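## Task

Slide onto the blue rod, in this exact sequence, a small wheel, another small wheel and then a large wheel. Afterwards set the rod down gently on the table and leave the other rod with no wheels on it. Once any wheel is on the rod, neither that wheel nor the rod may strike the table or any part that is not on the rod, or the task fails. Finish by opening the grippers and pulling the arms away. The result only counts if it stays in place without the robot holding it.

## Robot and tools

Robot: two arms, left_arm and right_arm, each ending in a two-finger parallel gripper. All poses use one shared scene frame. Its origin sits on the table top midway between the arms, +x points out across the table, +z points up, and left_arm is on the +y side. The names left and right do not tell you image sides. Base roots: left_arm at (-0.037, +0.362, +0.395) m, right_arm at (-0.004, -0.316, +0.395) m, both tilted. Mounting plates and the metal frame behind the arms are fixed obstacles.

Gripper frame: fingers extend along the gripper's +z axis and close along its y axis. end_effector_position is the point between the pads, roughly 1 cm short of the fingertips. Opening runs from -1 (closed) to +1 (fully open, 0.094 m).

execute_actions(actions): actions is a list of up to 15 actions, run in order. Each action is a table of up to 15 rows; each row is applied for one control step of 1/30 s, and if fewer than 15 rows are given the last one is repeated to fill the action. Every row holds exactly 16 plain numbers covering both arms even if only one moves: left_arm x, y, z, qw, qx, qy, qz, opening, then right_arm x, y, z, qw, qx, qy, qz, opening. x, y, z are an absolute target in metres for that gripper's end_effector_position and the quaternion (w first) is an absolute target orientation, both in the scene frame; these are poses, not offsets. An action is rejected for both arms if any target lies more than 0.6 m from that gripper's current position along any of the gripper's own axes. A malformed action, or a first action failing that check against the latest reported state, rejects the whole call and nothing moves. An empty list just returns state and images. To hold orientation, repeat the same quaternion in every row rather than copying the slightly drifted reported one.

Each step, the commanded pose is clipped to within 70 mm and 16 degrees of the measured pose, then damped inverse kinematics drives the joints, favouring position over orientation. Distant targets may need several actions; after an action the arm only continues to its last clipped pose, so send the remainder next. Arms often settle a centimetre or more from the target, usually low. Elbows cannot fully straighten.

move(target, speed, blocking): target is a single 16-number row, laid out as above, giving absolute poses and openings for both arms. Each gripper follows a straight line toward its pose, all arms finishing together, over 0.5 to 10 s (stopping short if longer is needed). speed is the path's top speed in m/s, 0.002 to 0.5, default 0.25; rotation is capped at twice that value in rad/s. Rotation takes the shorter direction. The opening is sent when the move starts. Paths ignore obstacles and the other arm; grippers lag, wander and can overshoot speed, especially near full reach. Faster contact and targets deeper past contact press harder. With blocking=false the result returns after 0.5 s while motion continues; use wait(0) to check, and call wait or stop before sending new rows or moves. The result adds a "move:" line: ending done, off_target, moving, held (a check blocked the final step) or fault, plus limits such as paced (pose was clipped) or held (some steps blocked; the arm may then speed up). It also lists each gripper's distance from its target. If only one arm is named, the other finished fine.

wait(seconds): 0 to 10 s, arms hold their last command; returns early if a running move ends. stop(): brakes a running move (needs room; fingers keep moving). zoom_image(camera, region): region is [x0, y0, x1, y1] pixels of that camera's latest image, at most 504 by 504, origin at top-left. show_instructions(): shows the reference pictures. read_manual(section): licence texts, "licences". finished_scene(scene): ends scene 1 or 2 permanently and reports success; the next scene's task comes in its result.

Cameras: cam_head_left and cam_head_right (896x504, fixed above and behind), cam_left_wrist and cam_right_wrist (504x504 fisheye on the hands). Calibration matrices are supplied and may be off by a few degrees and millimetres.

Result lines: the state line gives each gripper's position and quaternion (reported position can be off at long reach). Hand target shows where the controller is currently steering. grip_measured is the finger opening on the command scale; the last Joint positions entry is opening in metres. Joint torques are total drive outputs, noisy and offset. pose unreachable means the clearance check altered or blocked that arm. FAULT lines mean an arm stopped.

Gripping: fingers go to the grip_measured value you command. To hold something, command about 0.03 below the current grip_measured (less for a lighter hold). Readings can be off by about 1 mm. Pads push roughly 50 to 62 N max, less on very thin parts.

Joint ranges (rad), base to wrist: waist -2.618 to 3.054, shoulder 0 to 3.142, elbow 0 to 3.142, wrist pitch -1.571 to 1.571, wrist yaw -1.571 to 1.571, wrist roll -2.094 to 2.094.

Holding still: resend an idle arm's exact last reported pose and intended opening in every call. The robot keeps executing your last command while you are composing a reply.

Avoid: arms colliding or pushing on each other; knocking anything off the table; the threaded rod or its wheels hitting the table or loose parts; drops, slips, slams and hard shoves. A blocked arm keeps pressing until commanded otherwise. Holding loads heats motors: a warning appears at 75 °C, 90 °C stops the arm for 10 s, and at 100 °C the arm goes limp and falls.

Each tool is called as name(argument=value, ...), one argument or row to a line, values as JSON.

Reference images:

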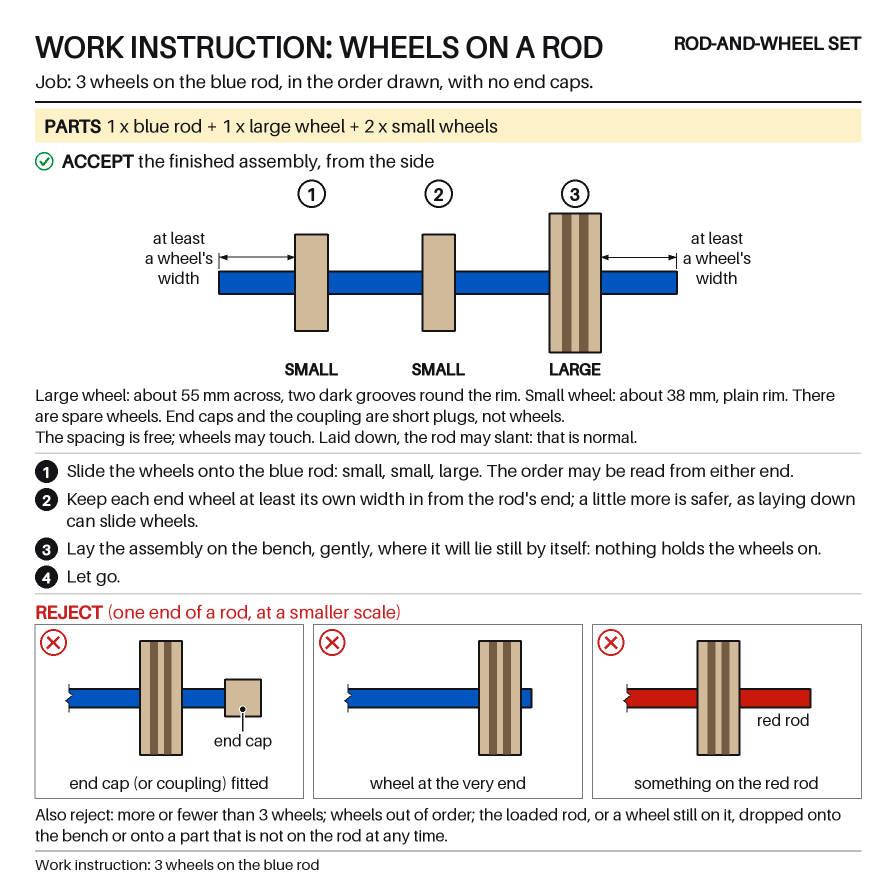

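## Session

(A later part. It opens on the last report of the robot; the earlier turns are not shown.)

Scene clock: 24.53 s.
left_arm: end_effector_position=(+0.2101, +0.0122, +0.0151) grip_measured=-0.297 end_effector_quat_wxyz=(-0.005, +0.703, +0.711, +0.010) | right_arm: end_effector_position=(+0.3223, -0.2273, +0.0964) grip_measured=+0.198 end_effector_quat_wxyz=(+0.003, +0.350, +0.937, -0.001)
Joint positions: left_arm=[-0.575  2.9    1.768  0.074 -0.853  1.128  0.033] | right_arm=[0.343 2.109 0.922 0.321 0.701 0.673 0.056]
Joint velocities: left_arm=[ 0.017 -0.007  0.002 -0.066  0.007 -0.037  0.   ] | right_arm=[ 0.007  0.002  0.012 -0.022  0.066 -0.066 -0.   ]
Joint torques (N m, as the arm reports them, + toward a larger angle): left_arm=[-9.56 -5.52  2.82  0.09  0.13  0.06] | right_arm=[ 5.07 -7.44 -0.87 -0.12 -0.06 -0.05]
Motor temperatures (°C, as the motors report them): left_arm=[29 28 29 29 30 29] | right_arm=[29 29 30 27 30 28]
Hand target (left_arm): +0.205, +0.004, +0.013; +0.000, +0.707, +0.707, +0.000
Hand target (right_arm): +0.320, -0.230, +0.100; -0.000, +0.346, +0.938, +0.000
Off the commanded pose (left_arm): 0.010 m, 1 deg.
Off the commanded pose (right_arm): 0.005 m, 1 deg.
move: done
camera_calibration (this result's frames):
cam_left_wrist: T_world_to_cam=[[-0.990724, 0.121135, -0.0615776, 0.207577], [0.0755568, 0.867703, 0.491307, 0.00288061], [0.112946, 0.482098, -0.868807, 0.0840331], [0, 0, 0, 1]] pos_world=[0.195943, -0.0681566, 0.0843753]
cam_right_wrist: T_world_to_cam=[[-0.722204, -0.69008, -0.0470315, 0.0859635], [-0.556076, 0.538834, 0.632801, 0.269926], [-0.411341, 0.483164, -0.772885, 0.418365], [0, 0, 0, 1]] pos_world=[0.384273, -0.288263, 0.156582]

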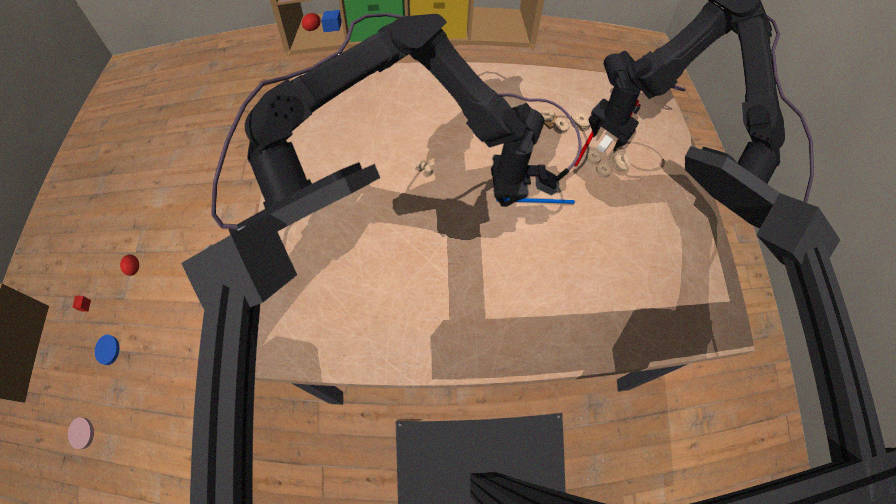

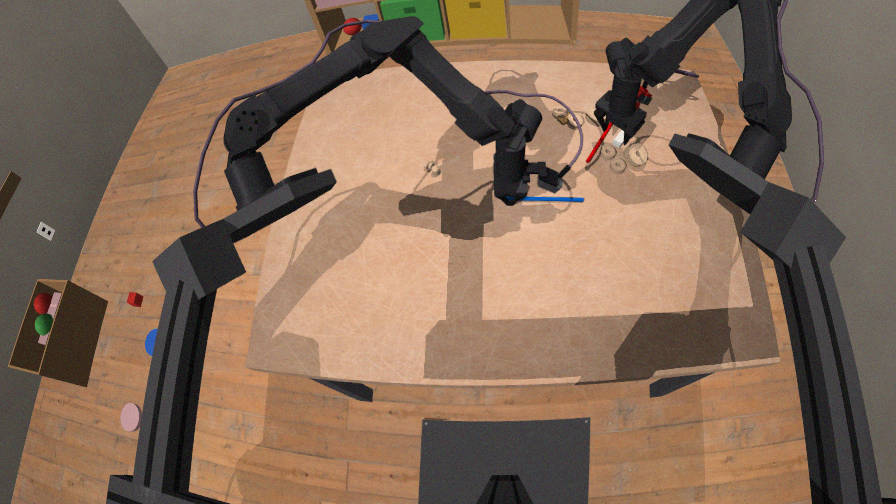

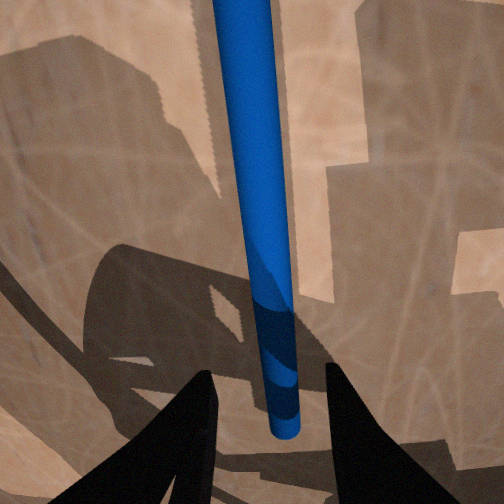

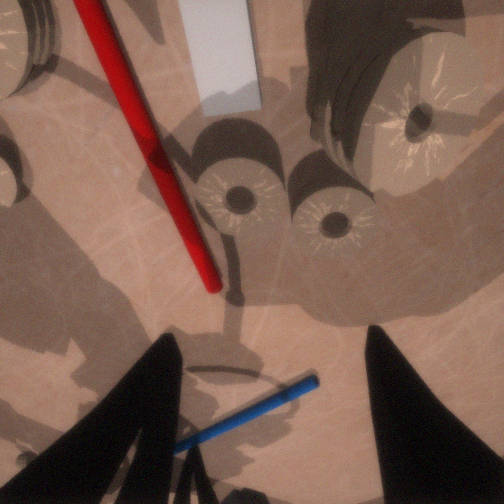

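move(
  target=[0.206,0.004,0.007,0,0.707,0.707,0,-0.3, 0.293,-0.24,0.05,0,0,1,0,0.06],
  speed=0.07,
)

move(
  target=[0.206,0.004,0.007,0,0.707,0.707,0,-0.88, 0.293,-0.24,0.05,0,0,1,0,0.06],
  speed=0.07,
)

Scene clock: 30.27 s.
left_arm: end_effector_position=(+0.2113, +0.0108, +0.0149) grip_measured=-0.297 end_effector_quat_wxyz=(-0.005, +0.707, +0.707, +0.010) | right_arm: end_effector_position=(+0.3040, -0.2444, +0.0525) grip_measured=+0.062 end_effector_quat_wxyz=(+0.005, +0.009, +1.000, -0.005)
Joint positions: left_arm=[-0.576  2.905  1.781  0.065 -0.854  1.138  0.033] | right_arm=[ 0.226  2.223  0.913  0.521  0.628 -0.138  0.05 ]
Joint velocities: left_arm=[-0.007  0.012  0.007  0.139  0.051  0.022  0.001] | right_arm=[-0.007  0.017  0.002 -0.051  0.022  0.007 -0.   ]
Joint torques (N m, as the arm reports them, + toward a larger angle): left_arm=[-8.82 -4.93  3.1   0.27  0.18  0.08] | right_arm=[ 4.89 -5.17 -1.94  0.19 -0.11 -0.05]
Motor temperatures (°C, as the motors report them): left_arm=[29 28 29 29 30 29] | right_arm=[29 29 30 27 30 28]
Hand target (left_arm): +0.206, +0.004, +0.008; +0.000, +0.707, +0.707, -0.000
Hand target (right_arm): +0.293, -0.240, +0.051; -0.000, +0.001, +1.000, +0.001
Off the commanded pose (left_arm): 0.012 m, 1 deg.
Off the commanded pose (right_arm): 0.012 m, 1 deg.
move: off_target (left_arm, right_arm)
camera_calibration (this result's frames):
cam_left_wrist: T_world_to_cam=[[-0.989285, 0.132381, -0.0615592, 0.208541], [0.0853233, 0.866406, 0.491996, 0.00203416], [0.118466, 0.481472, -0.868418, 0.0831351], [0, 0, 0, 1]] pos_world=[0.196284, -0.0693965, 0.0840328]
cam_right_wrist: T_world_to_cam=[[-0.110926, -0.993127, -0.0373288, -0.201591], [-0.775412, 0.0629925, 0.628306, 0.247385], [-0.621636, 0.0986408, -0.777071, 0.355379], [0, 0, 0, 1]] pos_world=[0.390379, -0.250844, 0.113196]

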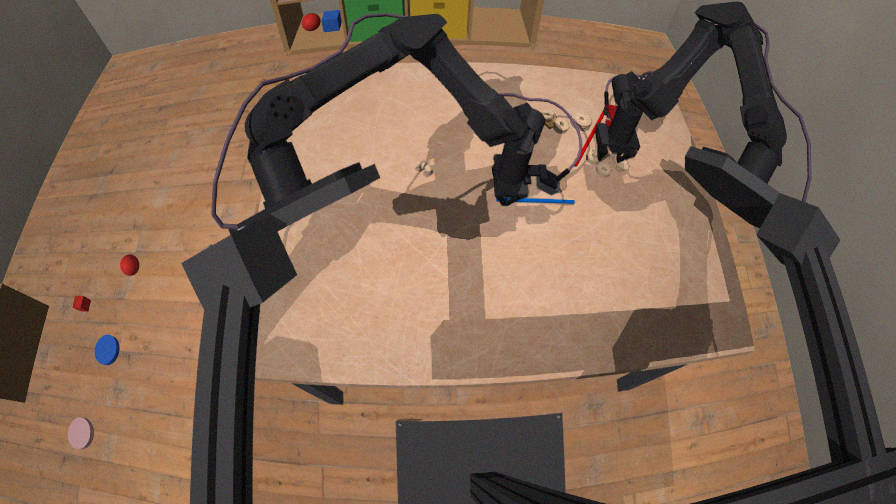

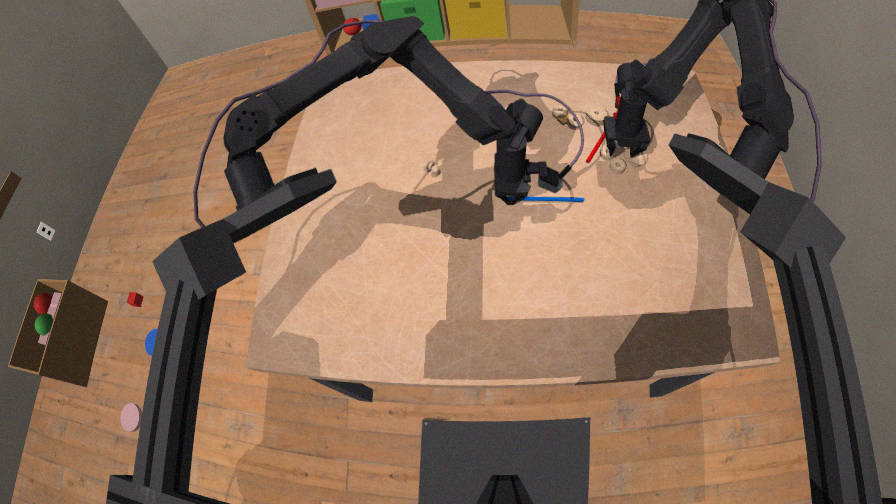

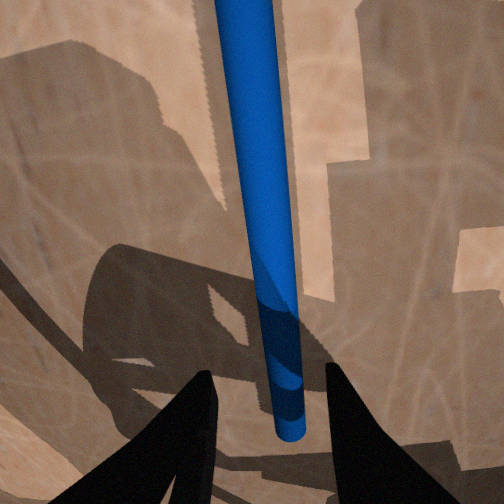

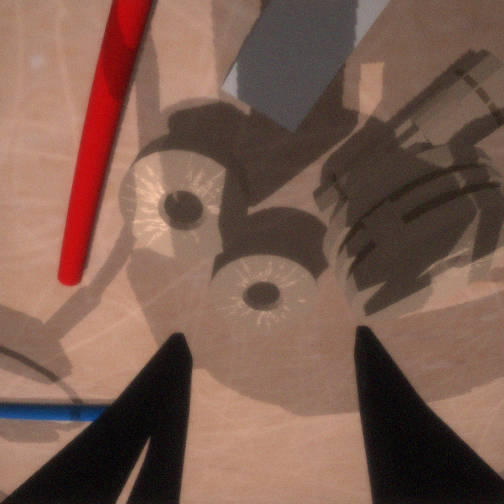

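Scene clock: 30.97 s.
left_arm: end_effector_position=(+0.2120, +0.0107, +0.0150) grip_measured=-0.834 end_effector_quat_wxyz=(-0.004, +0.707, +0.707, +0.012) | right_arm: end_effector_position=(+0.3049, -0.2445, +0.0525) grip_measured=+0.062 end_effector_quat_wxyz=(+0.007, +0.008, +1.000, -0.005)
Joint positions: left_arm=[-0.576  2.905  1.781  0.069 -0.856  1.139  0.008] | right_arm=[ 0.226  2.223  0.913  0.525  0.627 -0.143  0.05 ]
Joint velocities: left_arm=[ 0.002  0.002 -0.012 -0.081 -0.007  0.022 -0.   ] | right_arm=[ 0.002 -0.012  0.007 -0.037 -0.007 -0.037  0.   ]
Joint torques (N m, as the arm reports them, + toward a larger angle): left_arm=[-8.79 -4.9   3.13  0.22  0.19  0.05] | right_arm=[ 4.96 -5.   -2.1   0.23 -0.11 -0.06]
Motor temperatures (°C, as the motors report them): left_arm=[29 28 29 29 30 29] | right_arm=[29 29 30 27 30 28]
Hand target (left_arm): +0.206, +0.005, +0.008; -0.000, +0.707, +0.707, +0.000
Hand target (right_arm): +0.293, -0.240, +0.050; -0.000, -0.000, +1.000, +0.000
Off the commanded pose (left_arm): 0.012 m, 1 deg.
Off the commanded pose (right_arm): 0.013 m, 1 deg.
move: off_target (left_arm, right_arm)
camera_calibration (this result's frames):
cam_left_wrist: T_world_to_cam=[[-0.989199, 0.131636, -0.0644725, 0.209294], [0.0831598, 0.866224, 0.492686, 0.00246097], [0.120703, 0.482003, -0.867815, 0.0827418], [0, 0, 0, 1]] pos_world=[0.196841, -0.0695642, 0.0840858]
cam_right_wrist: T_world_to_cam=[[-0.108666, -0.99337, -0.0375207, -0.202302], [-0.777672, 0.0614387, 0.625661, 0.248528], [-0.619207, 0.0971669, -0.779193, 0.354965], [0, 0, 0, 1]] pos_world=[0.391087, -0.250721, 0.113501]

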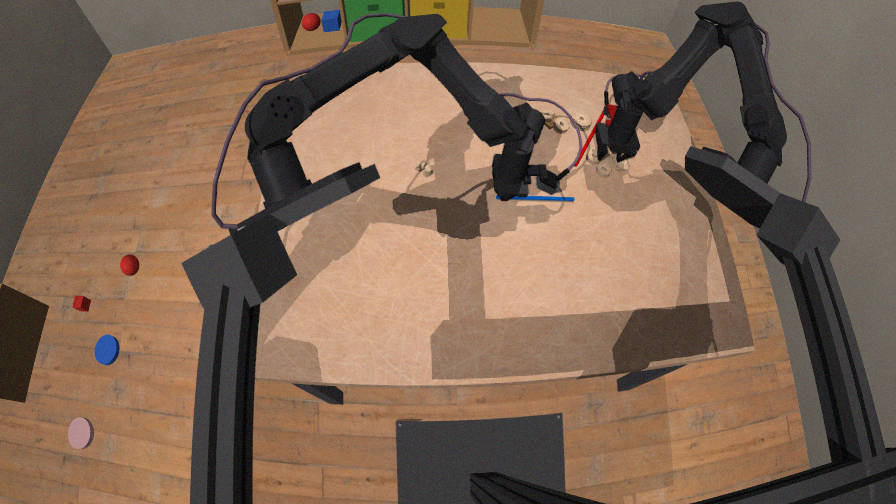

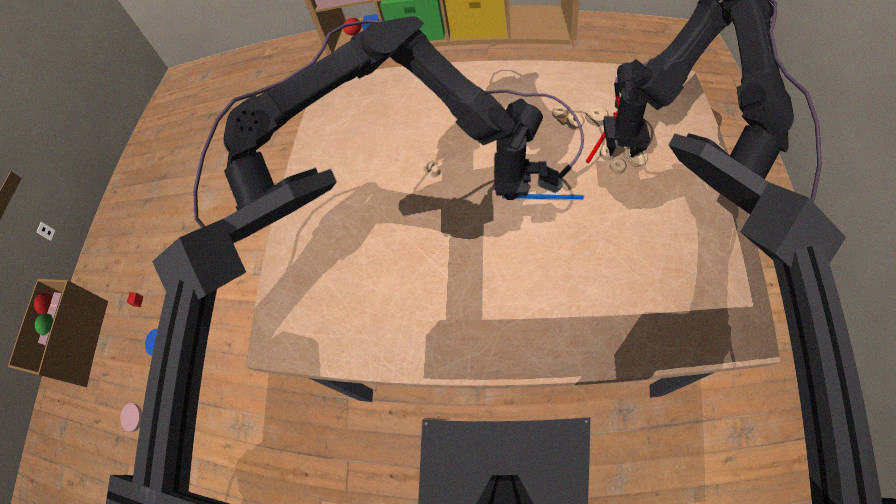

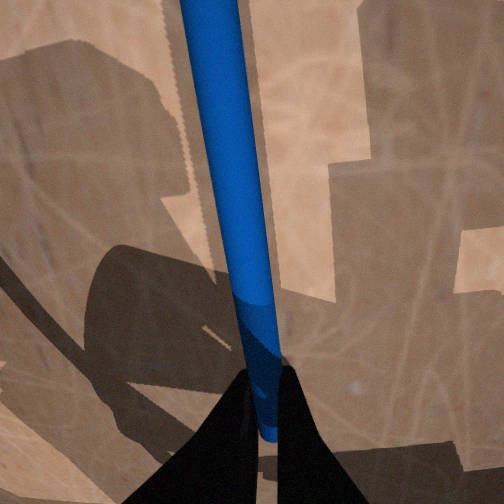

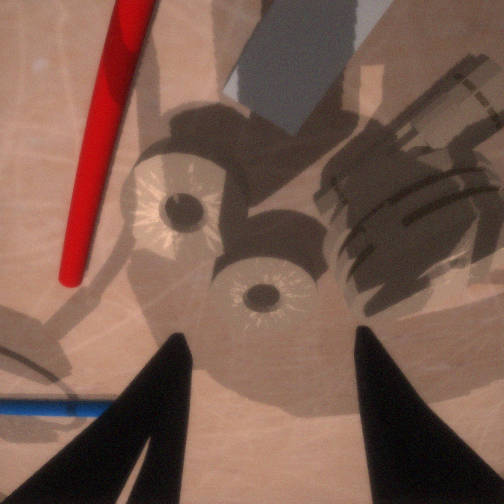

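move(
  target=[0.2,0.07,0.13,0,0.707,0.707,0,-0.88, 0.280,-0.235,0.03,0,0,1,0,0.06],
  speed=0.1,
)

Scene clock: 32.80 s.
left_arm: end_effector_position=(+0.2060, +0.0723, +0.1202) grip_measured=-0.834 end_effector_quat_wxyz=(-0.002, +0.700, +0.714, +0.004) | right_arm: end_effector_position=(+0.2808, -0.2387, +0.0329) grip_measured=+0.062 end_effector_quat_wxyz=(-0.004, +0.001, +1.000, -0.004)
Joint positions: left_arm=[-0.678  2.468  1.231  0.072 -0.886  0.978  0.008] | right_arm=[ 0.199  2.317  0.913  0.606  0.61  -0.165  0.05 ]
Joint velocities: left_arm=[-0.002  0.012 -0.002 -0.066 -0.037  0.007  0.   ] | right_arm=[-0.017 -0.002 -0.007 -0.007 -0.037 -0.007 -0.   ]
Joint torques (N m, as the arm reports them, + toward a larger angle): left_arm=[-9.91 -8.08 -0.87 -0.02 -0.04 -0.07] | right_arm=[ 4.7  -4.99 -1.27  0.16 -0.12 -0.02]
Motor temperatures (°C, as the motors report them): left_arm=[30 28 29 29 30 29] | right_arm=[29 29 30 27 30 28]
Hand target (left_arm): +0.201, +0.071, +0.129; +0.001, +0.707, +0.707, +0.001
Hand target (right_arm): +0.280, -0.235, +0.031; -0.000, +0.000, +1.000, +0.000
Off the commanded pose (left_arm): 0.012 m, 1 deg.
Off the commanded pose (right_arm): 0.005 m, 1 deg.
move: off_target (left_arm)
camera_calibration (this result's frames):
cam_left_wrist: T_world_to_cam=[[-0.991965, 0.112186, -0.0584863, 0.203265], [0.0705302, 0.874145, 0.480516, -0.0987157], [0.105033, 0.472529, -0.875034, 0.149838], [0, 0, 0, 1]] pos_world=[0.192857, -0.00731474, 0.190436]
cam_right_wrist: T_world_to_cam=[[-0.0960214, -0.994667, -0.0376435, -0.203732], [-0.764822, 0.0495236, 0.642336, 0.23467], [-0.637046, 0.0904685, -0.765499, 0.32719], [0, 0, 0, 1]] pos_world=[0.368354, -0.243868, 0.0920576]

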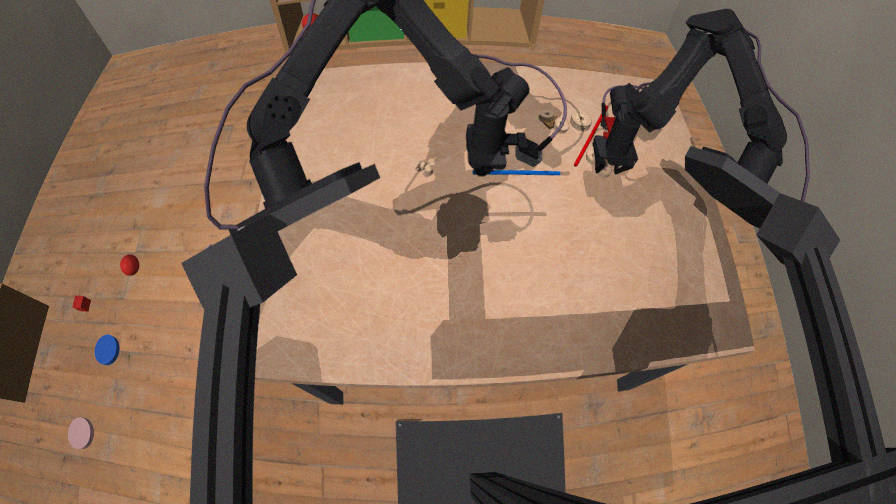

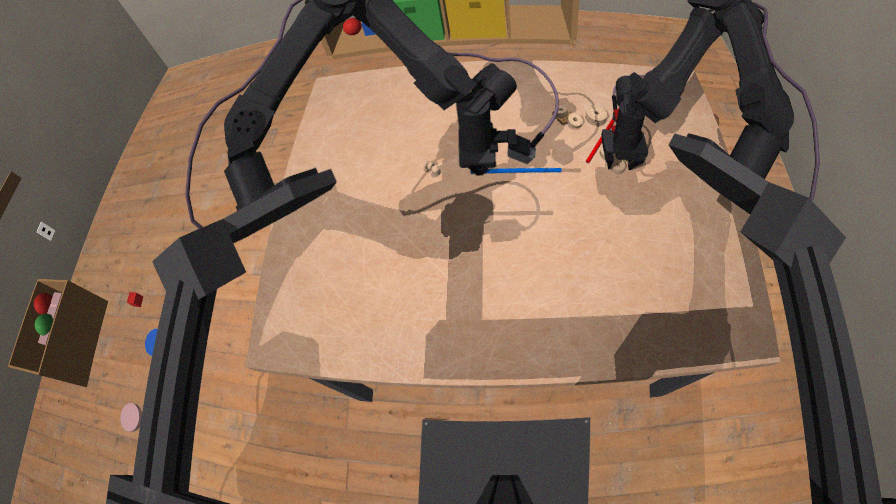

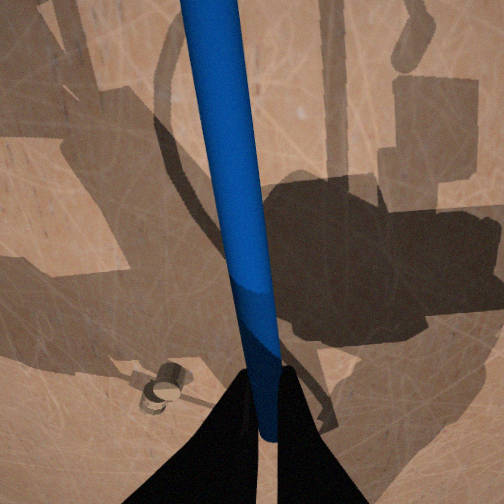

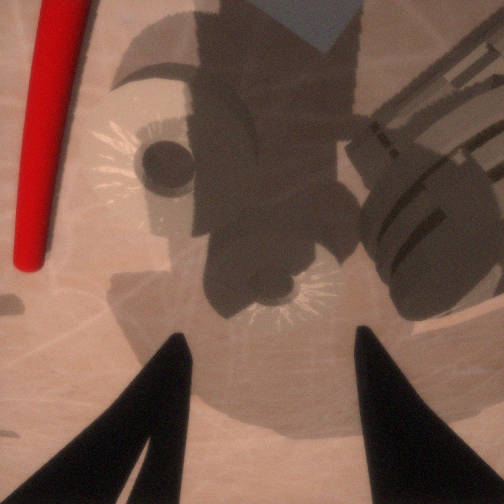

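move(
  target=[0.2,0.07,0.13,0,0.707,0.707,0,-0.88, 0.290,-0.236,0.03,0,0,1,0,0.06],
  speed=0.05,
)

move(
  target=[0.2,0.07,0.13,0,0.707,0.707,0,-0.88, 0.290,-0.236,0.009,0,0,1,0,0.06],
  speed=0.04,
)

Scene clock: 33.67 s.
left_arm: end_effector_position=(+0.2053, +0.0727, +0.1204) grip_measured=-0.834 end_effector_quat_wxyz=(-0.004, +0.699, +0.715, +0.004) | right_arm: end_effector_position=(+0.2885, -0.2389, +0.0314) grip_measured=+0.062 end_effector_quat_wxyz=(+0.002, +0.005, +1.000, -0.005)
Joint positions: left_arm=[-0.679  2.468  1.231  0.067 -0.887  0.97   0.008] | right_arm=[ 0.199  2.317  0.933  0.599  0.609 -0.165  0.05 ]
Joint velocities: left_arm=[ 0.012  0.012  0.022 -0.066 -0.007 -0.007  0.   ] | right_arm=[ 0.002 -0.002  0.007 -0.037  0.022 -0.022 -0.001]
Joint torques (N m, as the arm reports them, + toward a larger angle): left_arm=[-10.01  -8.01  -0.88  -0.02  -0.02  -0.03] | right_arm=[ 4.86 -5.8   0.17 -0.21 -0.05 -0.01]
Motor temperatures (°C, as the motors report them): left_arm=[30 28 29 29 30 29] | right_arm=[29 29 30 27 30 28]
Hand target (left_arm): +0.200, +0.070, +0.130; +0.000, +0.707, +0.707, +0.000
Hand target (right_arm): +0.290, -0.236, +0.030; +0.000, -0.000, +1.000, +0.000
Off the commanded pose (left_arm): 0.011 m, 1 deg.
Off the commanded pose (right_arm): 0.004 m, 1 deg.
move: off_target (left_arm)
camera_calibration (this result's frames):
cam_left_wrist: T_world_to_cam=[[-0.992413, 0.109268, -0.0563696, 0.202526], [0.0687533, 0.873278, 0.482347, -0.0989577], [0.101931, 0.474812, -0.874164, 0.150278], [0, 0, 0, 1]] pos_world=[0.192475, -0.00706598, 0.190516]
cam_right_wrist: T_world_to_cam=[[-0.10273, -0.994012, -0.0372385, -0.201192], [-0.771412, 0.0559784, 0.633869, 0.245268], [-0.627989, 0.0938438, -0.772544, 0.329405], [0, 0, 0, 1]] pos_world=[0.375396, -0.244629, 0.0915198]

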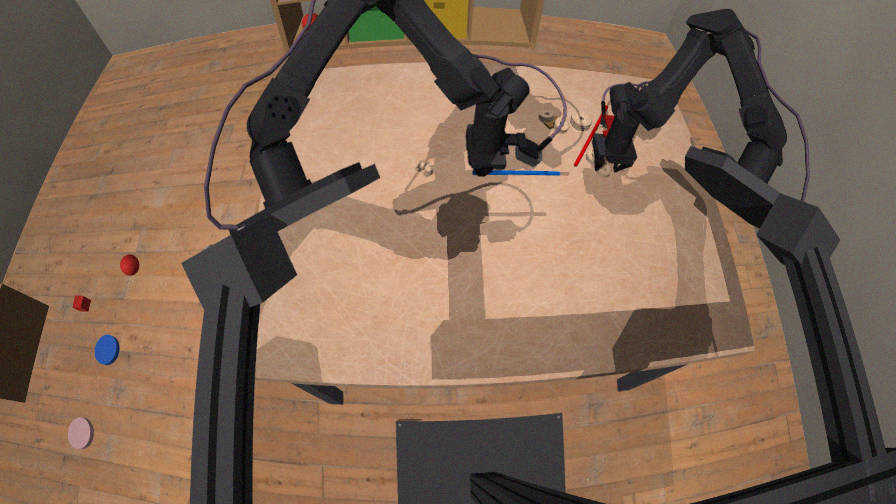

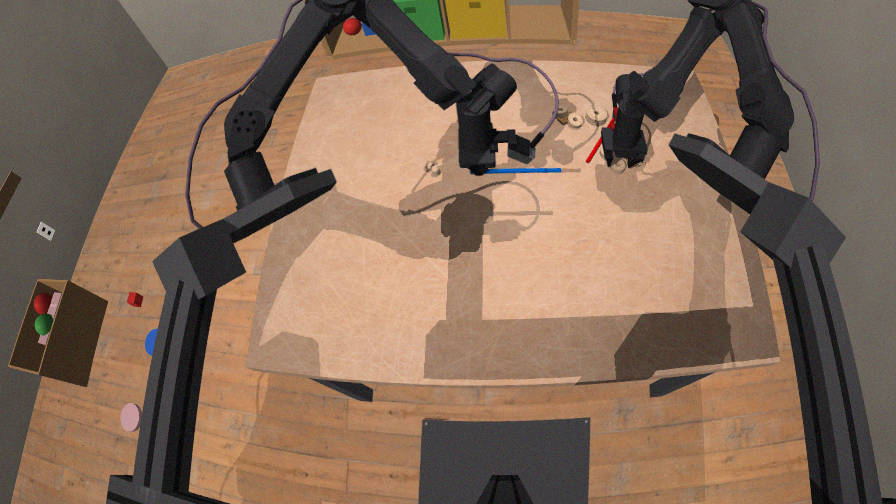

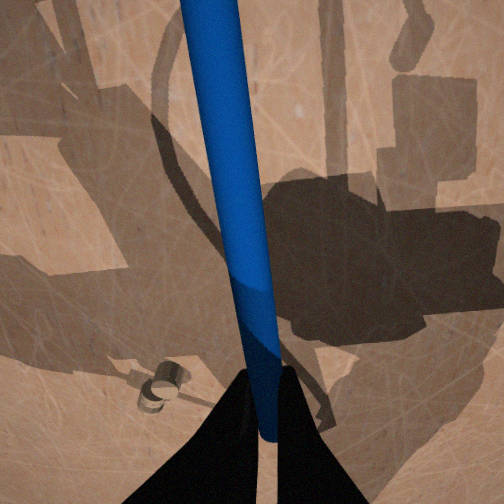

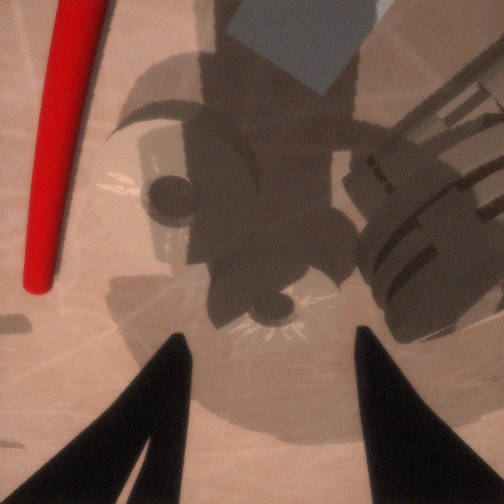

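Scene clock: 34.50 s.
left_arm: end_effector_position=(+0.2052, +0.0730, +0.1203) grip_measured=-0.834 end_effector_quat_wxyz=(-0.004, +0.699, +0.715, +0.005) | right_arm: end_effector_position=(+0.2884, -0.2394, +0.0137) grip_measured=+0.062 end_effector_quat_wxyz=(-0.002, +0.002, +1.000, -0.005)
Joint positions: left_arm=[-0.679  2.468  1.231  0.066 -0.887  0.969  0.008] | right_arm=[ 0.171  2.37   0.99   0.599  0.59  -0.189  0.05 ]
Joint velocities: left_arm=[ 0.002  0.007 -0.017 -0.037  0.037 -0.051  0.   ] | right_arm=[-0.017  0.007 -0.007 -0.022  0.022 -0.095 -0.   ]
Joint torques (N m, as the arm reports them, + toward a larger angle): left_arm=[-10.02  -8.01  -0.87  -0.06  -0.02  -0.08] | right_arm=[ 4.73 -4.94  0.49  0.03 -0.09  0.  ]
Motor temperatures (°C, as the motors report them): left_arm=[30 28 29 29 30 29] | right_arm=[29 29 30 27 30 28]
Hand target (left_arm): +0.200, +0.070, +0.130; -0.000, +0.707, +0.707, +0.000
Hand target (right_arm): +0.290, -0.236, +0.009; +0.000, +0.000, +1.000, +0.000
Off the commanded pose (left_arm): 0.011 m, 1 deg.
Off the commanded pose (right_arm): 0.006 m, 1 deg.
move: off_target (left_arm)
camera_calibration (this result's frames):
cam_left_wrist: T_world_to_cam=[[-0.992475, 0.108921, -0.0559422, 0.202424], [0.0685684, 0.872892, 0.483072, -0.09915], [0.101448, 0.475601, -0.873792, 0.150058], [0, 0, 0, 1]] pos_world=[0.192476, -0.00686856, 0.19034]
cam_right_wrist: T_world_to_cam=[[-0.0976931, -0.994544, -0.0365861, -0.203987], [-0.76645, 0.0517361, 0.640217, 0.253853], [-0.634831, 0.0905862, -0.767322, 0.316757], [0, 0, 0, 1]] pos_world=[0.375725, -0.244702, 0.0730701]

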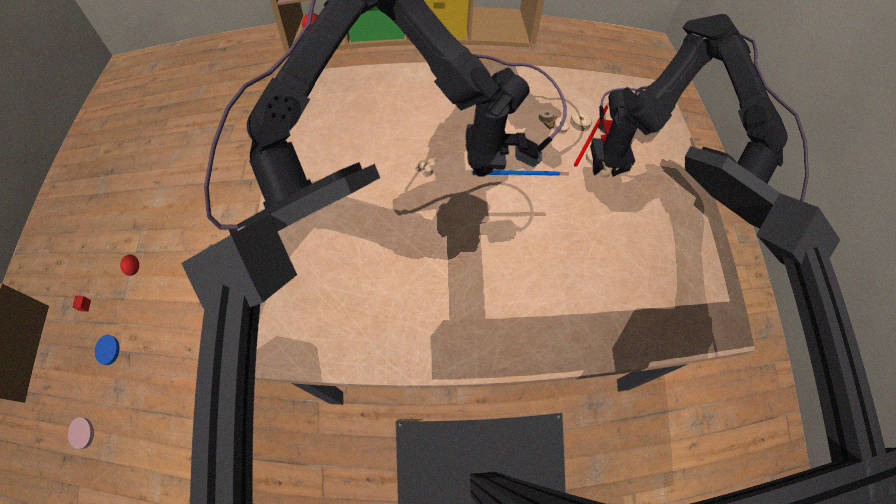

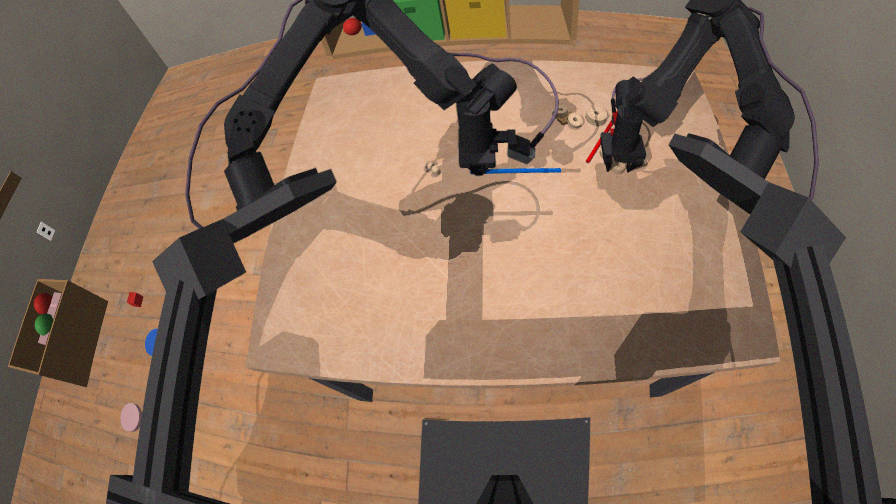

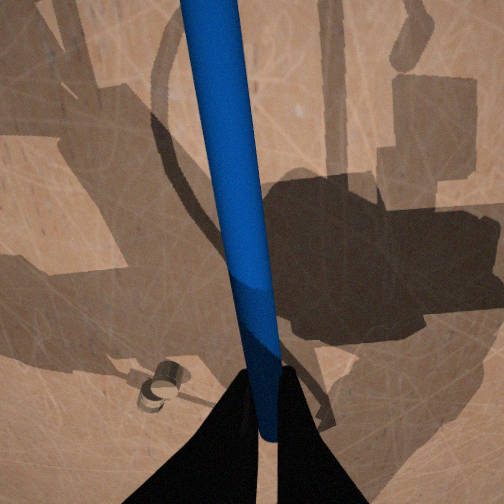

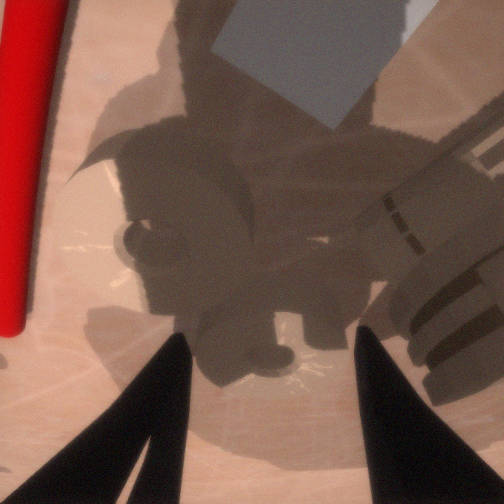

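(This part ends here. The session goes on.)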